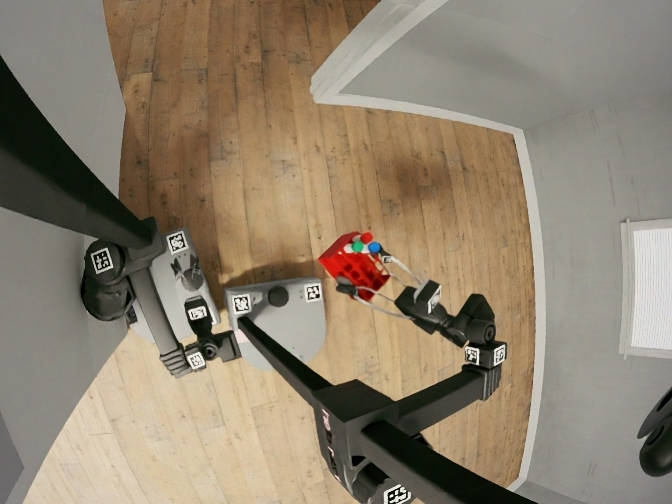

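execute_actions(
  actions=[
    {"r2":{"base":{"translate_m":0.35}}},
  ],
  cameras=[],
)

execute_actions(
  actions=[
    {"r2":{"base":{"rotate_rad":0.17}}},
  ],
  cameras=[],
)

execute_actions(
  actions=[
    {"r2":{"base":{"translate_m":0.35}}},
  ],
  cameras=["r2_nav_camera"],
)

Scene clock: 252.83 s.
r1.base_odometry: x=-2.673 y=-1.669 heading=+2.088 (m, m, rad; r1's odometry frame)
r1.turned_by_wheels: +0.000 (rad since the last result)
r1.turned_by_imu: +0.002 (rad since the last result)
r1.base_tilt: forward=+0.1 right=+0.1 (deg)
r1.lidar_m: 1.08 1.07 1.16 1.56 1.54 1.30 0.27 0.27 0.32 0.56 3.97 0.87
r1.head_depth_mm: 990 1079 1182 1402 1320 1203 1102 / 1142 1280 1434 1447 1316 1197 1101 / 1166 1432 1589 1445 1305 1189 1119 / 1113 1366 1574 1430 1291 1184 1118 / 1066 1281 1534 1428 1291 1170 - / 1021 1223 1497 1418 1285 1162 1101 / 982 1166 1429 1401 1263 1158 1067
r1.base_status: not commanded
r1.joint_positions: lift_m=+0.310 arm_m=-0.001 wrist_yaw_rad=+2.833 wrist_pitch_rad=-0.583 wrist_roll_rad=+0.016 gripper_m=+0.037 head_pan_rad=-0.007 head_tilt_rad=-1.087
r1.joint_status: not commanded
r1.motor_effort: left_wheel=-11(10) right_wheel=-3(3) lift_m=+48(48) arm_m=+1(0) wrist_yaw_rad=-1(0) wrist_pitch_rad=+6(6) wrist_roll_rad=-1(0) gripper_m=-1(0) head_pan_rad=+4(4) head_tilt_rad=-7(6) (%)
r1.hand_pose: x=+0.0398 y=+0.0468 z=+0.2873 quat_wxyz=(+0.306, +0.705, +0.094, +0.633) (m; r1's base frame)
r1.wrist_depth_mm: - - - - - 988 838 / 865 913 873 844 843 834 801 / 709 - 716 706 701 676 689 / 603 - 597 591 584 575 581 / 532 521 537 521 536 515 502 / 474 - - 448 445 443 447 / - - - - 409 402 407
r2.base_odometry: x=-1.939 y=+0.091 heading=-2.803 (m, m, rad; r2's odometry frame)
r2.turned_by_wheels: +0.000 (rad since the last result)
r2.turned_by_imu: +0.001 (rad since the last result)
r2.base_tilt: forward=+1.1 right=+1.4 (deg)
r2.lidar_m: 1.90 1.72 0.57 0.55 0.35 0.36 2.67 2.75 2.03 1.95 0.67 0.54
r2.head_depth_mm: 2417 2043 1769 963 1063 1241 1138 / 2461 2037 1759 1558 1365 1251 1137 / 2312 2064 1757 1545 1385 1243 573 / 2101 2032 1758 1555 1379 1241 611 / 2232 2056 1764 1552 1377 1254 1140 / 2426 2045 1759 1547 1369 1254 1133 / 2426 2023 1771 1550 1375 1248 1135
r2.base_status: done
r2.joint_positions: lift_m=+0.700 arm_m=+0.003 wrist_yaw_rad=+2.199 wrist_pitch_rad=-0.816 wrist_roll_rad=+0.018 gripper_m=+0.046 head_pan_rad=+0.007 head_tilt_rad=-0.988
r2.joint_status: not commanded
r2.motor_effort: left_wheel=-2(4) right_wheel=+4(8) lift_m=+16(15) arm_m=-3(3) wrist_yaw_rad=+0(1) wrist_pitch_rad=+9(9) wrist_roll_rad=+0(0) gripper_m=-17(17) head_pan_rad=-4(5) head_tilt_rad=-5(4) (%)
r2.hand_pose: x=+0.1066 y=-0.0552 z=+0.6360 quat_wxyz=(+0.545, +0.709, -0.049, +0.444) (m; r2's base frame)
r2.wrist_depth_mm: 494 606 799 - - - - / 539 632 848 - - - - / 580 703 952 185 132 - - / 636 782 979 170 170 976 923 / 675 856 532 148 176 855 497 / 618 817 172 170 167 682 580 / - - 153 154 178 706 655
r3.base_odometry: x=+2.710 y=+4.383 heading=+2.719 (m, m, rad; r3's odometry frame)
r3.turned_by_wheels: +0.000 (rad since the last result)
r3.turned_by_imu: +0.001 (rad since the last result)
r3.base_tilt: forward=+1.7 right=-0.7 (deg)
r3.lidar_m: 1.58 0.22 2.17 0.54 0.31 0.27 0.27 0.32 2.46 2.45 2.71 2.26
r3.head_depth_mm: 2090 1811 1591 1429 1300 1189 1091 / 2066 1813 1605 1438 1292 1188 - / 2064 1825 1609 1434 1302 1190 - / 2074 1822 1617 1396 1148 1126 1126 / 2072 1810 1611 407 370 1050 1125 / 2077 1833 1595 408 311 910 1100 / 2071 1842 459 331 307 596 1104
r3.base_status: not commanded
r3.joint_positions: lift_m=+0.310 arm_m=+0.000 wrist_yaw_rad=+3.035 wrist_pitch_rad=-0.529 wrist_roll_rad=+0.014 gripper_m=+0.037 head_pan_rad=-0.307 head_tilt_rad=-1.087
r3.joint_status: not commanded
r3.motor_effort: left_wheel=-3(3) right_wheel=-9(10) lift_m=+26(26) arm_m=+1(0) wrist_yaw_rad=-1(0) wrist_pitch_rad=+5(5) wrist_roll_rad=+0(0) gripper_m=+0(0) head_pan_rad=+6(3) head_tilt_rad=-5(6) (%)
r3.hand_pose: x=+0.0009 y=+0.0627 z=+0.2987 quat_wxyz=(+0.222, +0.696, +0.147, +0.667) (m; r3's base frame)
r3.wrist_depth_mm: 293 - 693 - - - 199 / 299 358 783 950 934 938 212 / 304 383 748 756 755 730 240 / 308 413 623 625 619 304 363 / 314 423 - 561 443 323 332 / 308 - - - 452 299 292 / - - - - 416 267 260
pictures: none
No camera images: the call's "cameras" was empty. Leave "cameras" out to get every camera's image.

Scene clock: 253.97 s.
r1.base_odometry: x=-2.673 y=-1.669 heading=+2.088 (m, m, rad; r1's odometry frame)
r1.turned_by_wheels: +0.000 (rad since the last result)
r1.turned_by_imu: +0.000 (rad since the last result)
r1.base_tilt: forward=+0.2 right=+0.2 (deg)
r1.lidar_m: 1.08 1.07 1.16 1.56 1.54 1.30 0.27 0.27 0.32 0.56 3.99 0.87
r1.head_depth_mm: 992 1082 1181 1404 1321 1202 1104 / 1145 1276 1438 1440 1307 1193 1099 / 1173 1446 1599 1448 1305 1187 1121 / 1113 1358 1576 1433 1289 1182 1115 / 1066 1286 1532 1423 1282 1169 - / 1024 1220 1499 1413 1279 1174 1098 / 981 1161 1422 1402 1268 1160 1073
r1.base_status: not commanded
r1.joint_positions: lift_m=+0.310 arm_m=-0.001 wrist_yaw_rad=+2.833 wrist_pitch_rad=-0.583 wrist_roll_rad=+0.016 gripper_m=+0.037 head_pan_rad=-0.007 head_tilt_rad=-1.087
r1.joint_status: not commanded
r1.motor_effort: left_wheel=-10(10) right_wheel=-3(3) lift_m=+48(48) arm_m=+0(0) wrist_yaw_rad=-1(0) wrist_pitch_rad=+5(6) wrist_roll_rad=+0(1) gripper_m=+0(0) head_pan_rad=+3(4) head_tilt_rad=-7(6) (%)
r1.hand_pose: x=+0.0398 y=+0.0468 z=+0.2873 quat_wxyz=(+0.306, +0.705, +0.094, +0.633) (m; r1's base frame)
r1.wrist_depth_mm: - - - - - 964 817 / 869 880 874 859 841 850 804 / 715 - 718 689 704 701 692 / 608 - 585 606 602 588 585 / 539 530 527 521 532 509 503 / 469 - - 454 440 454 444 / - - - - 405 397 402
r2.base_odometry: x=-1.939 y=+0.091 heading=-2.633 (m, m, rad; r2's odometry frame)
r2.turned_by_wheels: +0.170 (rad since the last result)
r2.turned_by_imu: +0.172 (rad since the last result)
r2.base_tilt: forward=+1.1 right=+1.3 (deg)
r2.lidar_m: 1.90 0.66 0.55 0.39 0.62 2.70 2.68 2.44 1.96 1.18 0.56 0.54
r2.head_depth_mm: 2367 2045 1773 1543 1351 1226 1138 / 2111 2014 1770 1556 1383 1253 1140 / 2066 2011 1779 1553 1383 1249 576 / 2419 2050 1755 1556 1389 1258 610 / 2427 2059 1765 1546 1385 1246 1146 / 2416 2047 1744 1542 1382 1245 1144 / 2433 2048 1748 1563 1382 1246 1138
r2.base_status: done
r2.joint_positions: lift_m=+0.700 arm_m=+0.003 wrist_yaw_rad=+2.199 wrist_pitch_rad=-0.816 wrist_roll_rad=+0.018 gripper_m=+0.046 head_pan_rad=+0.007 head_tilt_rad=-0.988
r2.joint_status: not commanded
r2.motor_effort: left_wheel=-3(5) right_wheel=+4(8) lift_m=+16(16) arm_m=-3(4) wrist_yaw_rad=+1(1) wrist_pitch_rad=+9(9) wrist_roll_rad=+0(0) gripper_m=-17(17) head_pan_rad=-5(4) head_tilt_rad=-4(4) (%)
r2.hand_pose: x=+0.1066 y=-0.0552 z=+0.6360 quat_wxyz=(+0.545, +0.709, -0.049, +0.444) (m; r2's base frame)
r2.wrist_depth_mm: 480 561 697 - - - - / 532 621 768 945 - - - / 578 696 831 184 132 - - / 639 807 964 170 169 959 951 / 559 852 532 148 177 854 857 / 652 661 171 170 167 791 556 / - - 153 154 178 710 546
r3.base_odometry: x=+2.710 y=+4.383 heading=+2.719 (m, m, rad; r3's odometry frame)
r3.turned_by_wheels: +0.000 (rad since the last result)
r3.turned_by_imu: +0.000 (rad since the last result)
r3.base_tilt: forward=+1.7 right=-0.7 (deg)
r3.lidar_m: 1.57 0.21 2.17 0.54 0.31 0.27 0.27 0.32 2.46 2.45 2.72 2.27
r3.head_depth_mm: 2092 1805 1610 1433 1303 1187 1094 / 2079 1818 1587 1430 1306 1188 - / 2076 1823 1599 1444 1303 1189 - / 2075 1818 1610 418 1265 1151 1123 / 2066 1826 1622 372 393 1058 1122 / 2062 1834 1617 330 344 1017 1103 / 2076 1840 460 336 345 1165 1099
r3.base_status: not commanded
r3.joint_positions: lift_m=+0.310 arm_m=+0.000 wrist_yaw_rad=+3.035 wrist_pitch_rad=-0.529 wrist_roll_rad=+0.014 gripper_m=+0.037 head_pan_rad=-0.307 head_tilt_rad=-1.087
r3.joint_status: not commanded
r3.motor_effort: left_wheel=-3(3) right_wheel=-9(10) lift_m=+26(26) arm_m=+0(1) wrist_yaw_rad=+1(1) wrist_pitch_rad=+5(5) wrist_roll_rad=+0(0) gripper_m=+0(0) head_pan_rad=+5(5) head_tilt_rad=-5(6) (%)
r3.hand_pose: x=+0.0009 y=+0.0627 z=+0.2987 quat_wxyz=(+0.222, +0.696, +0.147, +0.667) (m; r3's base frame)
r3.wrist_depth_mm: 293 - 692 - - - - / 296 360 785 940 939 932 214 / 302 386 759 757 757 749 216 / 307 414 627 633 628 379 242 / 315 423 - 564 443 322 324 / 306 - - - 446 308 294 / - - - - 418 278 259
pictures: none
No camera images: the call's "cameras" was empty. Leave "cameras" out to get every camera's image.

Scene clock: 259.00 s.
r1.base_odometry: x=-2.673 y=-1.669 heading=+2.088 (m, m, rad; r1's odometry frame)
r1.turned_by_wheels: +0.000 (rad since the last result)
r1.turned_by_imu: +0.001 (rad since the last result)
r1.base_tilt: forward=+0.2 right=+0.1 (deg)
r1.lidar_m: 1.08 1.07 1.16 1.56 1.54 1.30 0.27 0.27 0.32 0.56 3.98 0.87
r1.head_depth_mm: 985 1082 1175 1397 1334 1203 1102 / 1138 1280 1441 1433 1320 1195 1098 / 1167 1443 1593 1447 1304 1187 1122 / 1105 1355 1578 1435 1306 1178 1120 / 1068 1292 1541 1429 1289 1173 - / 1025 1222 1496 1415 1286 1169 1097 / 982 1165 1427 1410 1272 1161 1070
r1.base_status: not commanded
r1.joint_positions: lift_m=+0.310 arm_m=-0.001 wrist_yaw_rad=+2.833 wrist_pitch_rad=-0.583 wrist_roll_rad=+0.016 gripper_m=+0.037 head_pan_rad=-0.007 head_tilt_rad=-1.087
r1.joint_status: not commanded
r1.motor_effort: left_wheel=-11(10) right_wheel=-3(3) lift_m=+48(48) arm_m=+1(0) wrist_yaw_rad=+0(0) wrist_pitch_rad=+6(6) wrist_roll_rad=+0(1) gripper_m=-1(1) head_pan_rad=+4(4) head_tilt_rad=-7(7) (%)
r1.hand_pose: x=+0.0398 y=+0.0468 z=+0.2873 quat_wxyz=(+0.306, +0.705, +0.094, +0.633) (m; r1's base frame)
r1.wrist_depth_mm: - - - - - 943 858 / 892 876 847 843 862 842 818 / 703 - 705 703 697 703 678 / 607 - 602 591 598 597 588 / 537 526 526 515 531 501 512 / 476 - - 457 439 449 450 / - - - - 403 401 406
r2.base_odometry: x=-2.245 y=-0.079 heading=-2.634 (m, m, rad; r2's odometry frame)
r2.turned_by_wheels: +0.000 (rad since the last result)
r2.turned_by_imu: +0.001 (rad since the last result)
r2.base_tilt: forward=+1.0 right=+1.4 (deg)
r2.lidar_m: 1.55 1.40 0.48 0.48 0.54 0.56 3.01 2.51 2.01 0.37 0.37 1.56
r2.head_depth_mm: 2298 2005 1773 1547 1378 1247 1136 / 1491 1851 1771 1553 1390 1243 1139 / 1641 1835 1776 1542 1377 1246 573 / 2421 2028 1766 1552 1384 1243 609 / 2372 2047 1772 1551 1388 1252 1133 / 2395 2028 1771 1543 1386 1252 1136 / 2352 2034 1763 1547 1384 1248 1136
r2.base_status: done
r2.joint_positions: lift_m=+0.700 arm_m=+0.003 wrist_yaw_rad=+2.199 wrist_pitch_rad=-0.816 wrist_roll_rad=+0.018 gripper_m=+0.046 head_pan_rad=+0.007 head_tilt_rad=-0.988
r2.joint_status: not commanded
r2.motor_effort: left_wheel=-3(4) right_wheel=+4(7) lift_m=+16(15) arm_m=-3(3) wrist_yaw_rad=+1(1) wrist_pitch_rad=+9(9) wrist_roll_rad=+0(0) gripper_m=-17(17) head_pan_rad=-5(5) head_tilt_rad=-5(5) (%)
r2.hand_pose: x=+0.1066 y=-0.0552 z=+0.6360 quat_wxyz=(+0.545, +0.709, -0.049, +0.444) (m; r2's base frame)
r2.wrist_depth_mm: 432 539 - - - - - / 469 591 - - - - - / 508 638 - 186 131 - - / 566 692 936 170 169 920 924 / 624 784 527 148 176 866 839 / 710 832 171 170 167 787 770 / - - 153 155 178 708 694
r3.base_odometry: x=+2.710 y=+4.383 heading=+2.719 (m, m, rad; r3's odometry frame)
r3.turned_by_wheels: +0.000 (rad since the last result)
r3.turned_by_imu: +0.001 (rad since the last result)
r3.base_tilt: forward=+1.6 right=-0.7 (deg)
r3.lidar_m: 1.57 0.93 0.50 0.54 0.31 0.27 0.27 0.32 2.45 2.45 2.71 2.26
r3.head_depth_mm: 2088 1813 1601 1438 1302 1183 1092 / 2078 1816 1601 1431 1303 1183 - / 2077 1812 1601 1443 1301 1191 - / 2058 1819 1610 1443 1304 1193 1125 / 2058 1829 1602 1442 1308 1195 1121 / 2069 1827 1619 1444 1309 1194 1099 / 2060 1852 1619 1453 1310 1073 1102
r3.base_status: not commanded
r3.joint_positions: lift_m=+0.310 arm_m=+0.000 wrist_yaw_rad=+3.035 wrist_pitch_rad=-0.529 wrist_roll_rad=+0.014 gripper_m=+0.037 head_pan_rad=-0.307 head_tilt_rad=-1.087
r3.joint_status: not commanded
r3.motor_effort: left_wheel=-3(3) right_wheel=-9(9) lift_m=+26(26) arm_m=+0(0) wrist_yaw_rad=+1(1) wrist_pitch_rad=+5(5) wrist_roll_rad=+0(0) gripper_m=+0(0) head_pan_rad=+4(5) head_tilt_rad=-5(6) (%)
r3.hand_pose: x=+0.0009 y=+0.0627 z=+0.2987 quat_wxyz=(+0.222, +0.696, +0.147, +0.667) (m; r3's base frame)
r3.wrist_depth_mm: 293 - 703 - - - - / 298 358 771 938 600 576 641 / 304 387 756 757 546 482 489 / 308 412 638 635 591 492 589 / 314 425 - 561 553 527 542 / 307 - - - 459 471 469 / - - - - 418 413 417
pictures: r2_nav_camera (sideways: a quarter turn counterclockwise sets it upright)
camera_calibration (this result's frames):
r2_nav_camera: T_world_to_cam=[[0.83342, 0.0118677, 0.552513, -0.679694], [-0.00422762, -0.999603, 0.027848, 0.0130375], [0.552624, -0.0255449, -0.833039, 1.04178], [0, 0, 0, 1]] pos_world=[-0.00919022, 0.0477109, 1.24302]
Images, in order (width x height): r2_nav_camera 672x504.

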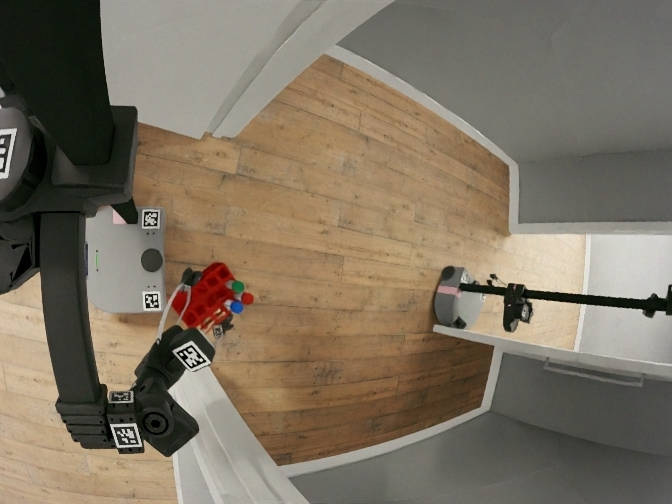

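execute_actions(
  actions=[
    {"r2":{"base":{"translate_m":0.4}},"r3":{"base":{"rotate_rad":-0.6}}},
  ],
  cameras=[],
)

execute_actions(
  actions=[
    {"r2":{"base":{"rotate_rad":0.25}}},
  ],
  cameras=[],
)

execute_actions(
  actions=[
    {"r2":{"base":{"translate_m":0.8}},"r3":{"base":{"translate_m":0.6}}},
  ],
  cameras=["r2_nav_camera","r1_nav_camera"],
)

Scene clock: 274.97 s.
r1.base_odometry: x=-2.673 y=-1.669 heading=+2.088 (m, m, rad; r1's odometry frame)
r1.turned_by_wheels: +0.000 (rad since the last result)
r1.turned_by_imu: +0.002 (rad since the last result)
r1.base_tilt: forward=+0.2 right=+0.1 (deg)
r1.lidar_m: 1.08 1.07 1.16 1.56 1.40 1.30 0.27 0.27 0.32 0.56 3.99 0.87
r1.head_depth_mm: 987 1081 1180 1397 1322 1199 1100 / 1141 1278 1434 1442 1313 1198 1098 / 1164 1432 1598 1443 1316 1184 1120 / 1116 1356 1579 1436 1297 1181 1116 / 1066 1284 1539 1421 1287 1177 - / 1022 1222 1502 1408 1278 1169 1100 / 982 1167 1434 1408 1276 1164 1069
r1.base_status: not commanded
r1.joint_positions: lift_m=+0.310 arm_m=-0.001 wrist_yaw_rad=+2.833 wrist_pitch_rad=-0.583 wrist_roll_rad=+0.016 gripper_m=+0.037 head_pan_rad=-0.007 head_tilt_rad=-1.087
r1.joint_status: not commanded
r1.motor_effort: left_wheel=-10(11) right_wheel=-4(2) lift_m=+48(48) arm_m=+1(1) wrist_yaw_rad=+0(0) wrist_pitch_rad=+6(6) wrist_roll_rad=-1(0) gripper_m=-1(1) head_pan_rad=+4(4) head_tilt_rad=-7(7) (%)
r1.hand_pose: x=+0.0398 y=+0.0468 z=+0.2873 quat_wxyz=(+0.306, +0.705, +0.094, +0.633) (m; r1's base frame)
r1.wrist_depth_mm: - - - - - 980 835 / 876 874 847 839 848 845 824 / 724 - 693 704 708 666 684 / 611 - 599 589 593 588 583 / 529 528 529 518 529 504 504 / 481 - - 456 441 452 439 / - - - - 402 403 400
r2.base_odometry: x=-2.594 y=-0.273 heading=-2.634 (m, m, rad; r2's odometry frame)
r2.turned_by_wheels: +0.000 (rad since the last result)
r2.turned_by_imu: +0.002 (rad since the last result)
r2.base_tilt: forward=+1.1 right=+1.3 (deg)
r2.lidar_m: 1.15 1.34 1.08 0.49 0.49 0.73 3.40 2.57 0.44 1.02 1.11 1.18
r2.head_depth_mm: 2438 1346 1674 1548 1385 1255 1142 / 1380 1230 1607 1566 1397 1250 1139 / 2436 1928 1601 1557 1378 1254 573 / 2433 2050 1782 1551 1386 1240 610 / 2142 2028 1762 1544 1383 1246 1139 / 2136 2039 1761 1540 1380 1250 1126 / 2168 2041 1763 1552 1384 1249 1134
r2.base_status: done
r2.joint_positions: lift_m=+0.700 arm_m=+0.003 wrist_yaw_rad=+2.199 wrist_pitch_rad=-0.816 wrist_roll_rad=+0.018 gripper_m=+0.046 head_pan_rad=+0.007 head_tilt_rad=-0.988
r2.joint_status: not commanded
r2.motor_effort: left_wheel=-2(3) right_wheel=+4(7) lift_m=+16(16) arm_m=-3(4) wrist_yaw_rad=+1(1) wrist_pitch_rad=+9(9) wrist_roll_rad=+0(0) gripper_m=-17(17) head_pan_rad=-4(6) head_tilt_rad=-5(5) (%)
r2.hand_pose: x=+0.1066 y=-0.0552 z=+0.6360 quat_wxyz=(+0.545, +0.709, -0.049, +0.444) (m; r2's base frame)
r2.wrist_depth_mm: 913 - - - - - - / 980 - - - - - 950 / - - - 185 135 - 990 / 949 973 963 171 166 966 955 / 666 900 520 148 175 868 851 / 664 792 171 171 168 785 755 / - - 153 154 179 717 701
r3.base_odometry: x=+2.710 y=+4.383 heading=+2.119 (m, m, rad; r3's odometry frame)
r3.turned_by_wheels: -0.600 (rad since the last result)
r3.turned_by_imu: -0.589 (rad since the last result)
r3.base_tilt: forward=+1.7 right=-0.8 (deg)
r3.lidar_m: 2.28 1.88 0.93 0.97 0.62 0.33 0.27 0.27 0.30 2.47 2.45 2.66
r3.head_depth_mm: 2083 1815 1590 1438 1305 1185 1089 / 2099 1795 1596 1448 1302 1195 - / 2100 1825 1605 1441 1306 1193 - / 2104 1819 1616 1446 1310 1193 1121 / 2105 1830 1613 1451 1311 1195 1122 / 2109 1845 1619 1447 1316 1199 1098 / 2070 1848 1623 1447 1318 1198 1100
r3.base_status: done
r3.joint_positions: lift_m=+0.310 arm_m=+0.000 wrist_yaw_rad=+3.035 wrist_pitch_rad=-0.529 wrist_roll_rad=+0.014 gripper_m=+0.037 head_pan_rad=-0.307 head_tilt_rad=-1.087
r3.joint_status: not commanded
r3.motor_effort: left_wheel=-1(6) right_wheel=-14(22) lift_m=+26(26) arm_m=+0(1) wrist_yaw_rad=+0(1) wrist_pitch_rad=+5(5) wrist_roll_rad=+0(0) gripper_m=+0(0) head_pan_rad=+5(4) head_tilt_rad=-5(5) (%)
r3.hand_pose: x=+0.0009 y=+0.0627 z=+0.2987 quat_wxyz=(+0.222, +0.696, +0.147, +0.667) (m; r3's base frame)
r3.wrist_depth_mm: - - 831 - 964 - - / 945 960 840 937 937 948 932 / 722 753 761 753 753 743 744 / 590 629 623 630 631 625 622 / 517 545 - 565 548 538 537 / 463 - - - 460 469 467 / - - - - 420 417 419
pictures: none
No camera images: the call's "cameras" was empty. Leave "cameras" out to get every camera's image.

Scene clock: 276.33 s.
r1.base_odometry: x=-2.673 y=-1.669 heading=+2.088 (m, m, rad; r1's odometry frame)
r1.turned_by_wheels: +0.000 (rad since the last result)
r1.turned_by_imu: +0.000 (rad since the last result)
r1.base_tilt: forward=+0.2 right=+0.2 (deg)
r1.lidar_m: 1.09 1.07 1.16 1.56 1.54 1.30 0.27 0.27 0.32 0.55 3.99 0.87
r1.head_depth_mm: 991 1077 1174 1406 1325 1206 1102 / 1144 1281 1431 1436 1314 1200 1096 / 1169 1436 1595 1438 1304 1190 1119 / 1114 1358 1570 1436 1290 1178 1119 / 1070 1287 1533 1427 1288 1169 - / 1022 1223 1496 1413 1278 1166 1102 / 982 1170 1432 1406 1268 1156 1071
r1.base_status: not commanded
r1.joint_positions: lift_m=+0.310 arm_m=-0.001 wrist_yaw_rad=+2.833 wrist_pitch_rad=-0.583 wrist_roll_rad=+0.016 gripper_m=+0.037 head_pan_rad=-0.007 head_tilt_rad=-1.087
r1.joint_status: not commanded
r1.motor_effort: left_wheel=-10(11) right_wheel=-3(3) lift_m=+48(48) arm_m=+0(0) wrist_yaw_rad=+0(0) wrist_pitch_rad=+6(5) wrist_roll_rad=-1(1) gripper_m=-1(0) head_pan_rad=+3(4) head_tilt_rad=-7(6) (%)
r1.hand_pose: x=+0.0398 y=+0.0468 z=+0.2873 quat_wxyz=(+0.306, +0.705, +0.094, +0.633) (m; r1's base frame)
r1.wrist_depth_mm: - - - - - 966 812 / 869 896 860 852 848 827 810 / 712 - 698 694 689 685 682 / 593 - 595 605 593 586 567 / 526 533 533 510 522 507 507 / 471 - - 458 445 449 443 / - - - - 405 402 395
r2.base_odometry: x=-2.594 y=-0.273 heading=-2.384 (m, m, rad; r2's odometry frame)
r2.turned_by_wheels: +0.250 (rad since the last result)
r2.turned_by_imu: +0.253 (rad since the last result)
r2.base_tilt: forward=+1.1 right=+1.3 (deg)
r2.lidar_m: 1.75 1.16 1.07 0.49 0.53 0.84 3.36 0.44 0.44 1.03 1.30 1.15
r2.head_depth_mm: 2422 2051 1560 1562 1376 1252 1144 / 2281 2062 1759 1545 1387 1249 1142 / 2123 2026 1777 1539 1383 1248 574 / 2227 2027 1767 1539 1384 1250 607 / 2204 2061 1759 1541 1376 1252 1134 / 1871 1970 1749 1538 1379 1247 1135 / 1610 1756 1756 1549 1387 1244 1135
r2.base_status: done
r2.joint_positions: lift_m=+0.700 arm_m=+0.003 wrist_yaw_rad=+2.199 wrist_pitch_rad=-0.816 wrist_roll_rad=+0.018 gripper_m=+0.046 head_pan_rad=+0.007 head_tilt_rad=-0.988
r2.joint_status: not commanded
r2.motor_effort: left_wheel=-3(6) right_wheel=+4(7) lift_m=+16(16) arm_m=-3(3) wrist_yaw_rad=+1(1) wrist_pitch_rad=+9(9) wrist_roll_rad=+0(0) gripper_m=-17(17) head_pan_rad=-5(4) head_tilt_rad=-5(5) (%)
r2.hand_pose: x=+0.1066 y=-0.0552 z=+0.6360 quat_wxyz=(+0.545, +0.709, -0.049, +0.444) (m; r2's base frame)
r2.wrist_depth_mm: 916 - - - - - - / 726 - - - - - - / 588 - - 186 135 - - / 565 951 999 170 169 937 933 / 635 814 521 149 176 841 848 / 725 813 171 170 167 795 775 / - - 153 154 179 705 697
r3.base_odometry: x=+2.710 y=+4.383 heading=+2.119 (m, m, rad; r3's odometry frame)
r3.turned_by_wheels: +0.000 (rad since the last result)
r3.turned_by_imu: +0.000 (rad since the last result)
r3.base_tilt: forward=+1.7 right=-0.7 (deg)
r3.lidar_m: 2.28 1.87 0.93 0.97 0.62 0.33 0.27 0.27 0.30 2.47 2.45 2.65
r3.head_depth_mm: 2074 1790 1614 1434 1295 1191 1091 / 2117 1815 1602 1437 1304 1188 - / 2107 1805 1600 1447 1302 1191 - / 2115 1826 1619 1438 1305 1188 1128 / 2108 1837 1622 1441 1307 1194 1129 / 2144 1837 1613 1447 1312 1200 1109 / 2084 1844 1622 1445 1317 1206 1097
r3.base_status: not commanded
r3.joint_positions: lift_m=+0.310 arm_m=+0.000 wrist_yaw_rad=+3.035 wrist_pitch_rad=-0.529 wrist_roll_rad=+0.014 gripper_m=+0.037 head_pan_rad=-0.307 head_tilt_rad=-1.087
r3.joint_status: not commanded
r3.motor_effort: left_wheel=-1(1) right_wheel=-14(14) lift_m=+26(26) arm_m=+0(0) wrist_yaw_rad=+0(1) wrist_pitch_rad=+5(5) wrist_roll_rad=+0(1) gripper_m=+0(0) head_pan_rad=+5(4) head_tilt_rad=-5(5) (%)
r3.hand_pose: x=+0.0009 y=+0.0627 z=+0.2987 quat_wxyz=(+0.222, +0.696, +0.147, +0.667) (m; r3's base frame)
r3.wrist_depth_mm: - - 829 - 981 - - / 951 941 835 912 937 941 928 / 731 757 751 748 745 759 740 / 600 628 627 629 626 625 625 / 522 540 - 564 555 534 540 / 468 - - - 461 467 468 / - - - - 418 415 418
pictures: none
No camera images: the call's "cameras" was empty. Leave "cameras" out to get every camera's image.

Scene clock: 285.80 s.
r1.base_odometry: x=-2.673 y=-1.669 heading=+2.088 (m, m, rad; r1's odometry frame)
r1.turned_by_wheels: +0.000 (rad since the last result)
r1.turned_by_imu: +0.002 (rad since the last result)
r1.base_tilt: forward=+0.2 right=+0.1 (deg)
r1.lidar_m: 1.08 1.07 1.16 0.63 1.54 1.30 0.27 0.27 0.32 0.55 3.98 0.88
r1.head_depth_mm: 986 1075 1183 1396 1326 1205 1104 / 1137 1282 1428 1438 1313 1194 1100 / 1165 1431 1593 1440 1307 1187 1123 / 1117 1350 1573 1432 1299 1183 1113 / 1069 1283 1545 1422 1287 1171 - / 1026 1223 1492 1417 1278 1167 1099 / 983 1166 1424 1404 1270 1161 1065
r1.base_status: not commanded
r1.joint_positions: lift_m=+0.310 arm_m=-0.001 wrist_yaw_rad=+2.833 wrist_pitch_rad=-0.583 wrist_roll_rad=+0.016 gripper_m=+0.037 head_pan_rad=-0.007 head_tilt_rad=-1.087
r1.joint_status: not commanded
r1.motor_effort: left_wheel=-10(11) right_wheel=-3(3) lift_m=+48(48) arm_m=+1(0) wrist_yaw_rad=+0(0) wrist_pitch_rad=+6(6) wrist_roll_rad=-1(0) gripper_m=+0(1) head_pan_rad=+3(4) head_tilt_rad=-6(6) (%)
r1.hand_pose: x=+0.0398 y=+0.0468 z=+0.2873 quat_wxyz=(+0.306, +0.705, +0.094, +0.633) (m; r1's base frame)
r1.wrist_depth_mm: - - 696 790 - 961 817 / 849 662 604 783 857 857 817 / 720 - 680 718 685 694 686 / 605 - 609 586 587 578 589 / 527 528 541 522 531 506 502 / 470 - - 454 439 448 451 / - - - - 404 398 404
r2.base_odometry: x=-3.175 y=-0.823 heading=-2.384 (m, m, rad; r2's odometry frame)
r2.turned_by_wheels: +0.000 (rad since the last result)
r2.turned_by_imu: +0.004 (rad since the last result)
r2.base_tilt: forward=+1.1 right=+1.3 (deg)
r2.lidar_m: 1.24 0.82 0.76 0.77 0.96 0.91 1.00 1.16 1.33 0.70 0.52 1.31
r2.head_depth_mm: 1349 2000 1773 1561 1391 1230 1147 / 1286 1487 1713 1551 1393 1248 1148 / 1349 1571 1722 1552 1380 1250 576 / 1401 1639 1764 1550 1383 1249 609 / 1443 1700 1756 1565 1382 1246 1145 / 1304 1457 1635 1543 1390 1246 1141 / 1118 1229 1363 1468 1372 1244 1142
r2.base_status: done
r2.joint_positions: lift_m=+0.700 arm_m=+0.003 wrist_yaw_rad=+2.199 wrist_pitch_rad=-0.816 wrist_roll_rad=+0.018 gripper_m=+0.046 head_pan_rad=+0.007 head_tilt_rad=-0.988
r2.joint_status: not commanded
r2.motor_effort: left_wheel=-3(4) right_wheel=+4(7) lift_m=+16(16) arm_m=-3(4) wrist_yaw_rad=+1(0) wrist_pitch_rad=+9(9) wrist_roll_rad=+0(0) gripper_m=-17(17) head_pan_rad=-5(5) head_tilt_rad=-5(5) (%)
r2.hand_pose: x=+0.1066 y=-0.0552 z=+0.6360 quat_wxyz=(+0.545, +0.709, -0.049, +0.444) (m; r2's base frame)
r2.wrist_depth_mm: 651 739 852 981 - - - / 725 840 949 - - - - / 804 937 - 186 136 - - / 895 957 990 171 170 931 933 / 915 883 530 149 176 848 865 / 825 794 170 170 167 788 768 / - - 152 154 178 709 721
r3.base_odometry: x=+2.397 y=+4.895 heading=+2.120 (m, m, rad; r3's odometry frame)
r3.turned_by_wheels: +0.000 (rad since the last result)
r3.turned_by_imu: +0.005 (rad since the last result)
r3.base_tilt: forward=+1.7 right=-0.8 (deg)
r3.lidar_m: 1.72 1.70 1.19 0.95 0.93 1.02 1.55 2.46 2.68 2.24 2.21 2.15
r3.head_depth_mm: 2096 1813 1595 1431 1303 1188 1094 / 2090 1819 1606 1442 1303 1186 - / 2111 1821 1613 1442 1302 1189 - / 2018 1817 1597 1444 1304 1192 1119 / 1943 1837 1605 1445 1313 1194 1124 / 1809 1838 1606 1449 1317 1203 1103 / 1679 1810 1618 1456 1315 1194 1105
r3.base_status: done
r3.joint_positions: lift_m=+0.310 arm_m=+0.000 wrist_yaw_rad=+3.035 wrist_pitch_rad=-0.529 wrist_roll_rad=+0.014 gripper_m=+0.037 head_pan_rad=-0.307 head_tilt_rad=-1.087
r3.joint_status: not commanded
r3.motor_effort: left_wheel=+4(8) right_wheel=-3(8) lift_m=+26(26) arm_m=+1(0) wrist_yaw_rad=+0(1) wrist_pitch_rad=+5(5) wrist_roll_rad=+0(0) gripper_m=+0(1) head_pan_rad=+4(5) head_tilt_rad=-5(6) (%)
r3.hand_pose: x=+0.0009 y=+0.0627 z=+0.2987 quat_wxyz=(+0.222, +0.696, +0.147, +0.667) (m; r3's base frame)
r3.wrist_depth_mm: 756 - 957 - - - - / 806 864 942 942 931 918 940 / 754 764 759 752 749 756 748 / 630 627 629 632 623 625 619 / 541 543 - 559 552 534 539 / 488 - - - 461 469 469 / - - - - 422 418 418
pictures: r1_nav_camera (sideways: a quarter turn counterclockwise sets it upright), r2_nav_camera (sideways: a quarter turn counterclockwise sets it upright)
camera_calibration (this result's frames):
r1_nav_camera: T_world_to_cam=[[0.900846, 0.0325747, 0.432915, -0.528228], [0.0450621, -0.998811, -0.0186133, 0.0788334], [0.431794, 0.0362758, -0.901243, 1.12813], [0, 0, 0, 1]] pos_world=[-0.0148196, 0.0550228, 1.24686]
r2_nav_camera: T_world_to_cam=[[0.833427, 0.0118578, 0.552502, -0.679679], [-0.00423914, -0.999603, 0.0278481, 0.0130373], [0.552613, -0.0255515, -0.833046, 1.04179], [0, 0, 0, 1]] pos_world=[-0.00919047, 0.0477111, 1.24302]
Images, in order (width x height): r1_nav_camera 672x504, r2_nav_camera 672x504.

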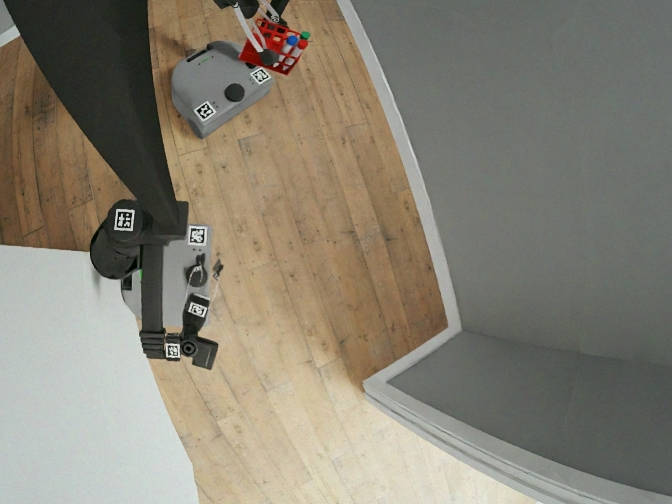

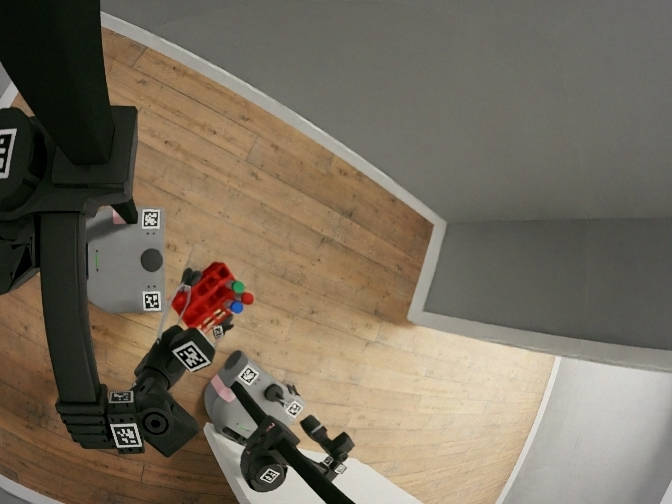

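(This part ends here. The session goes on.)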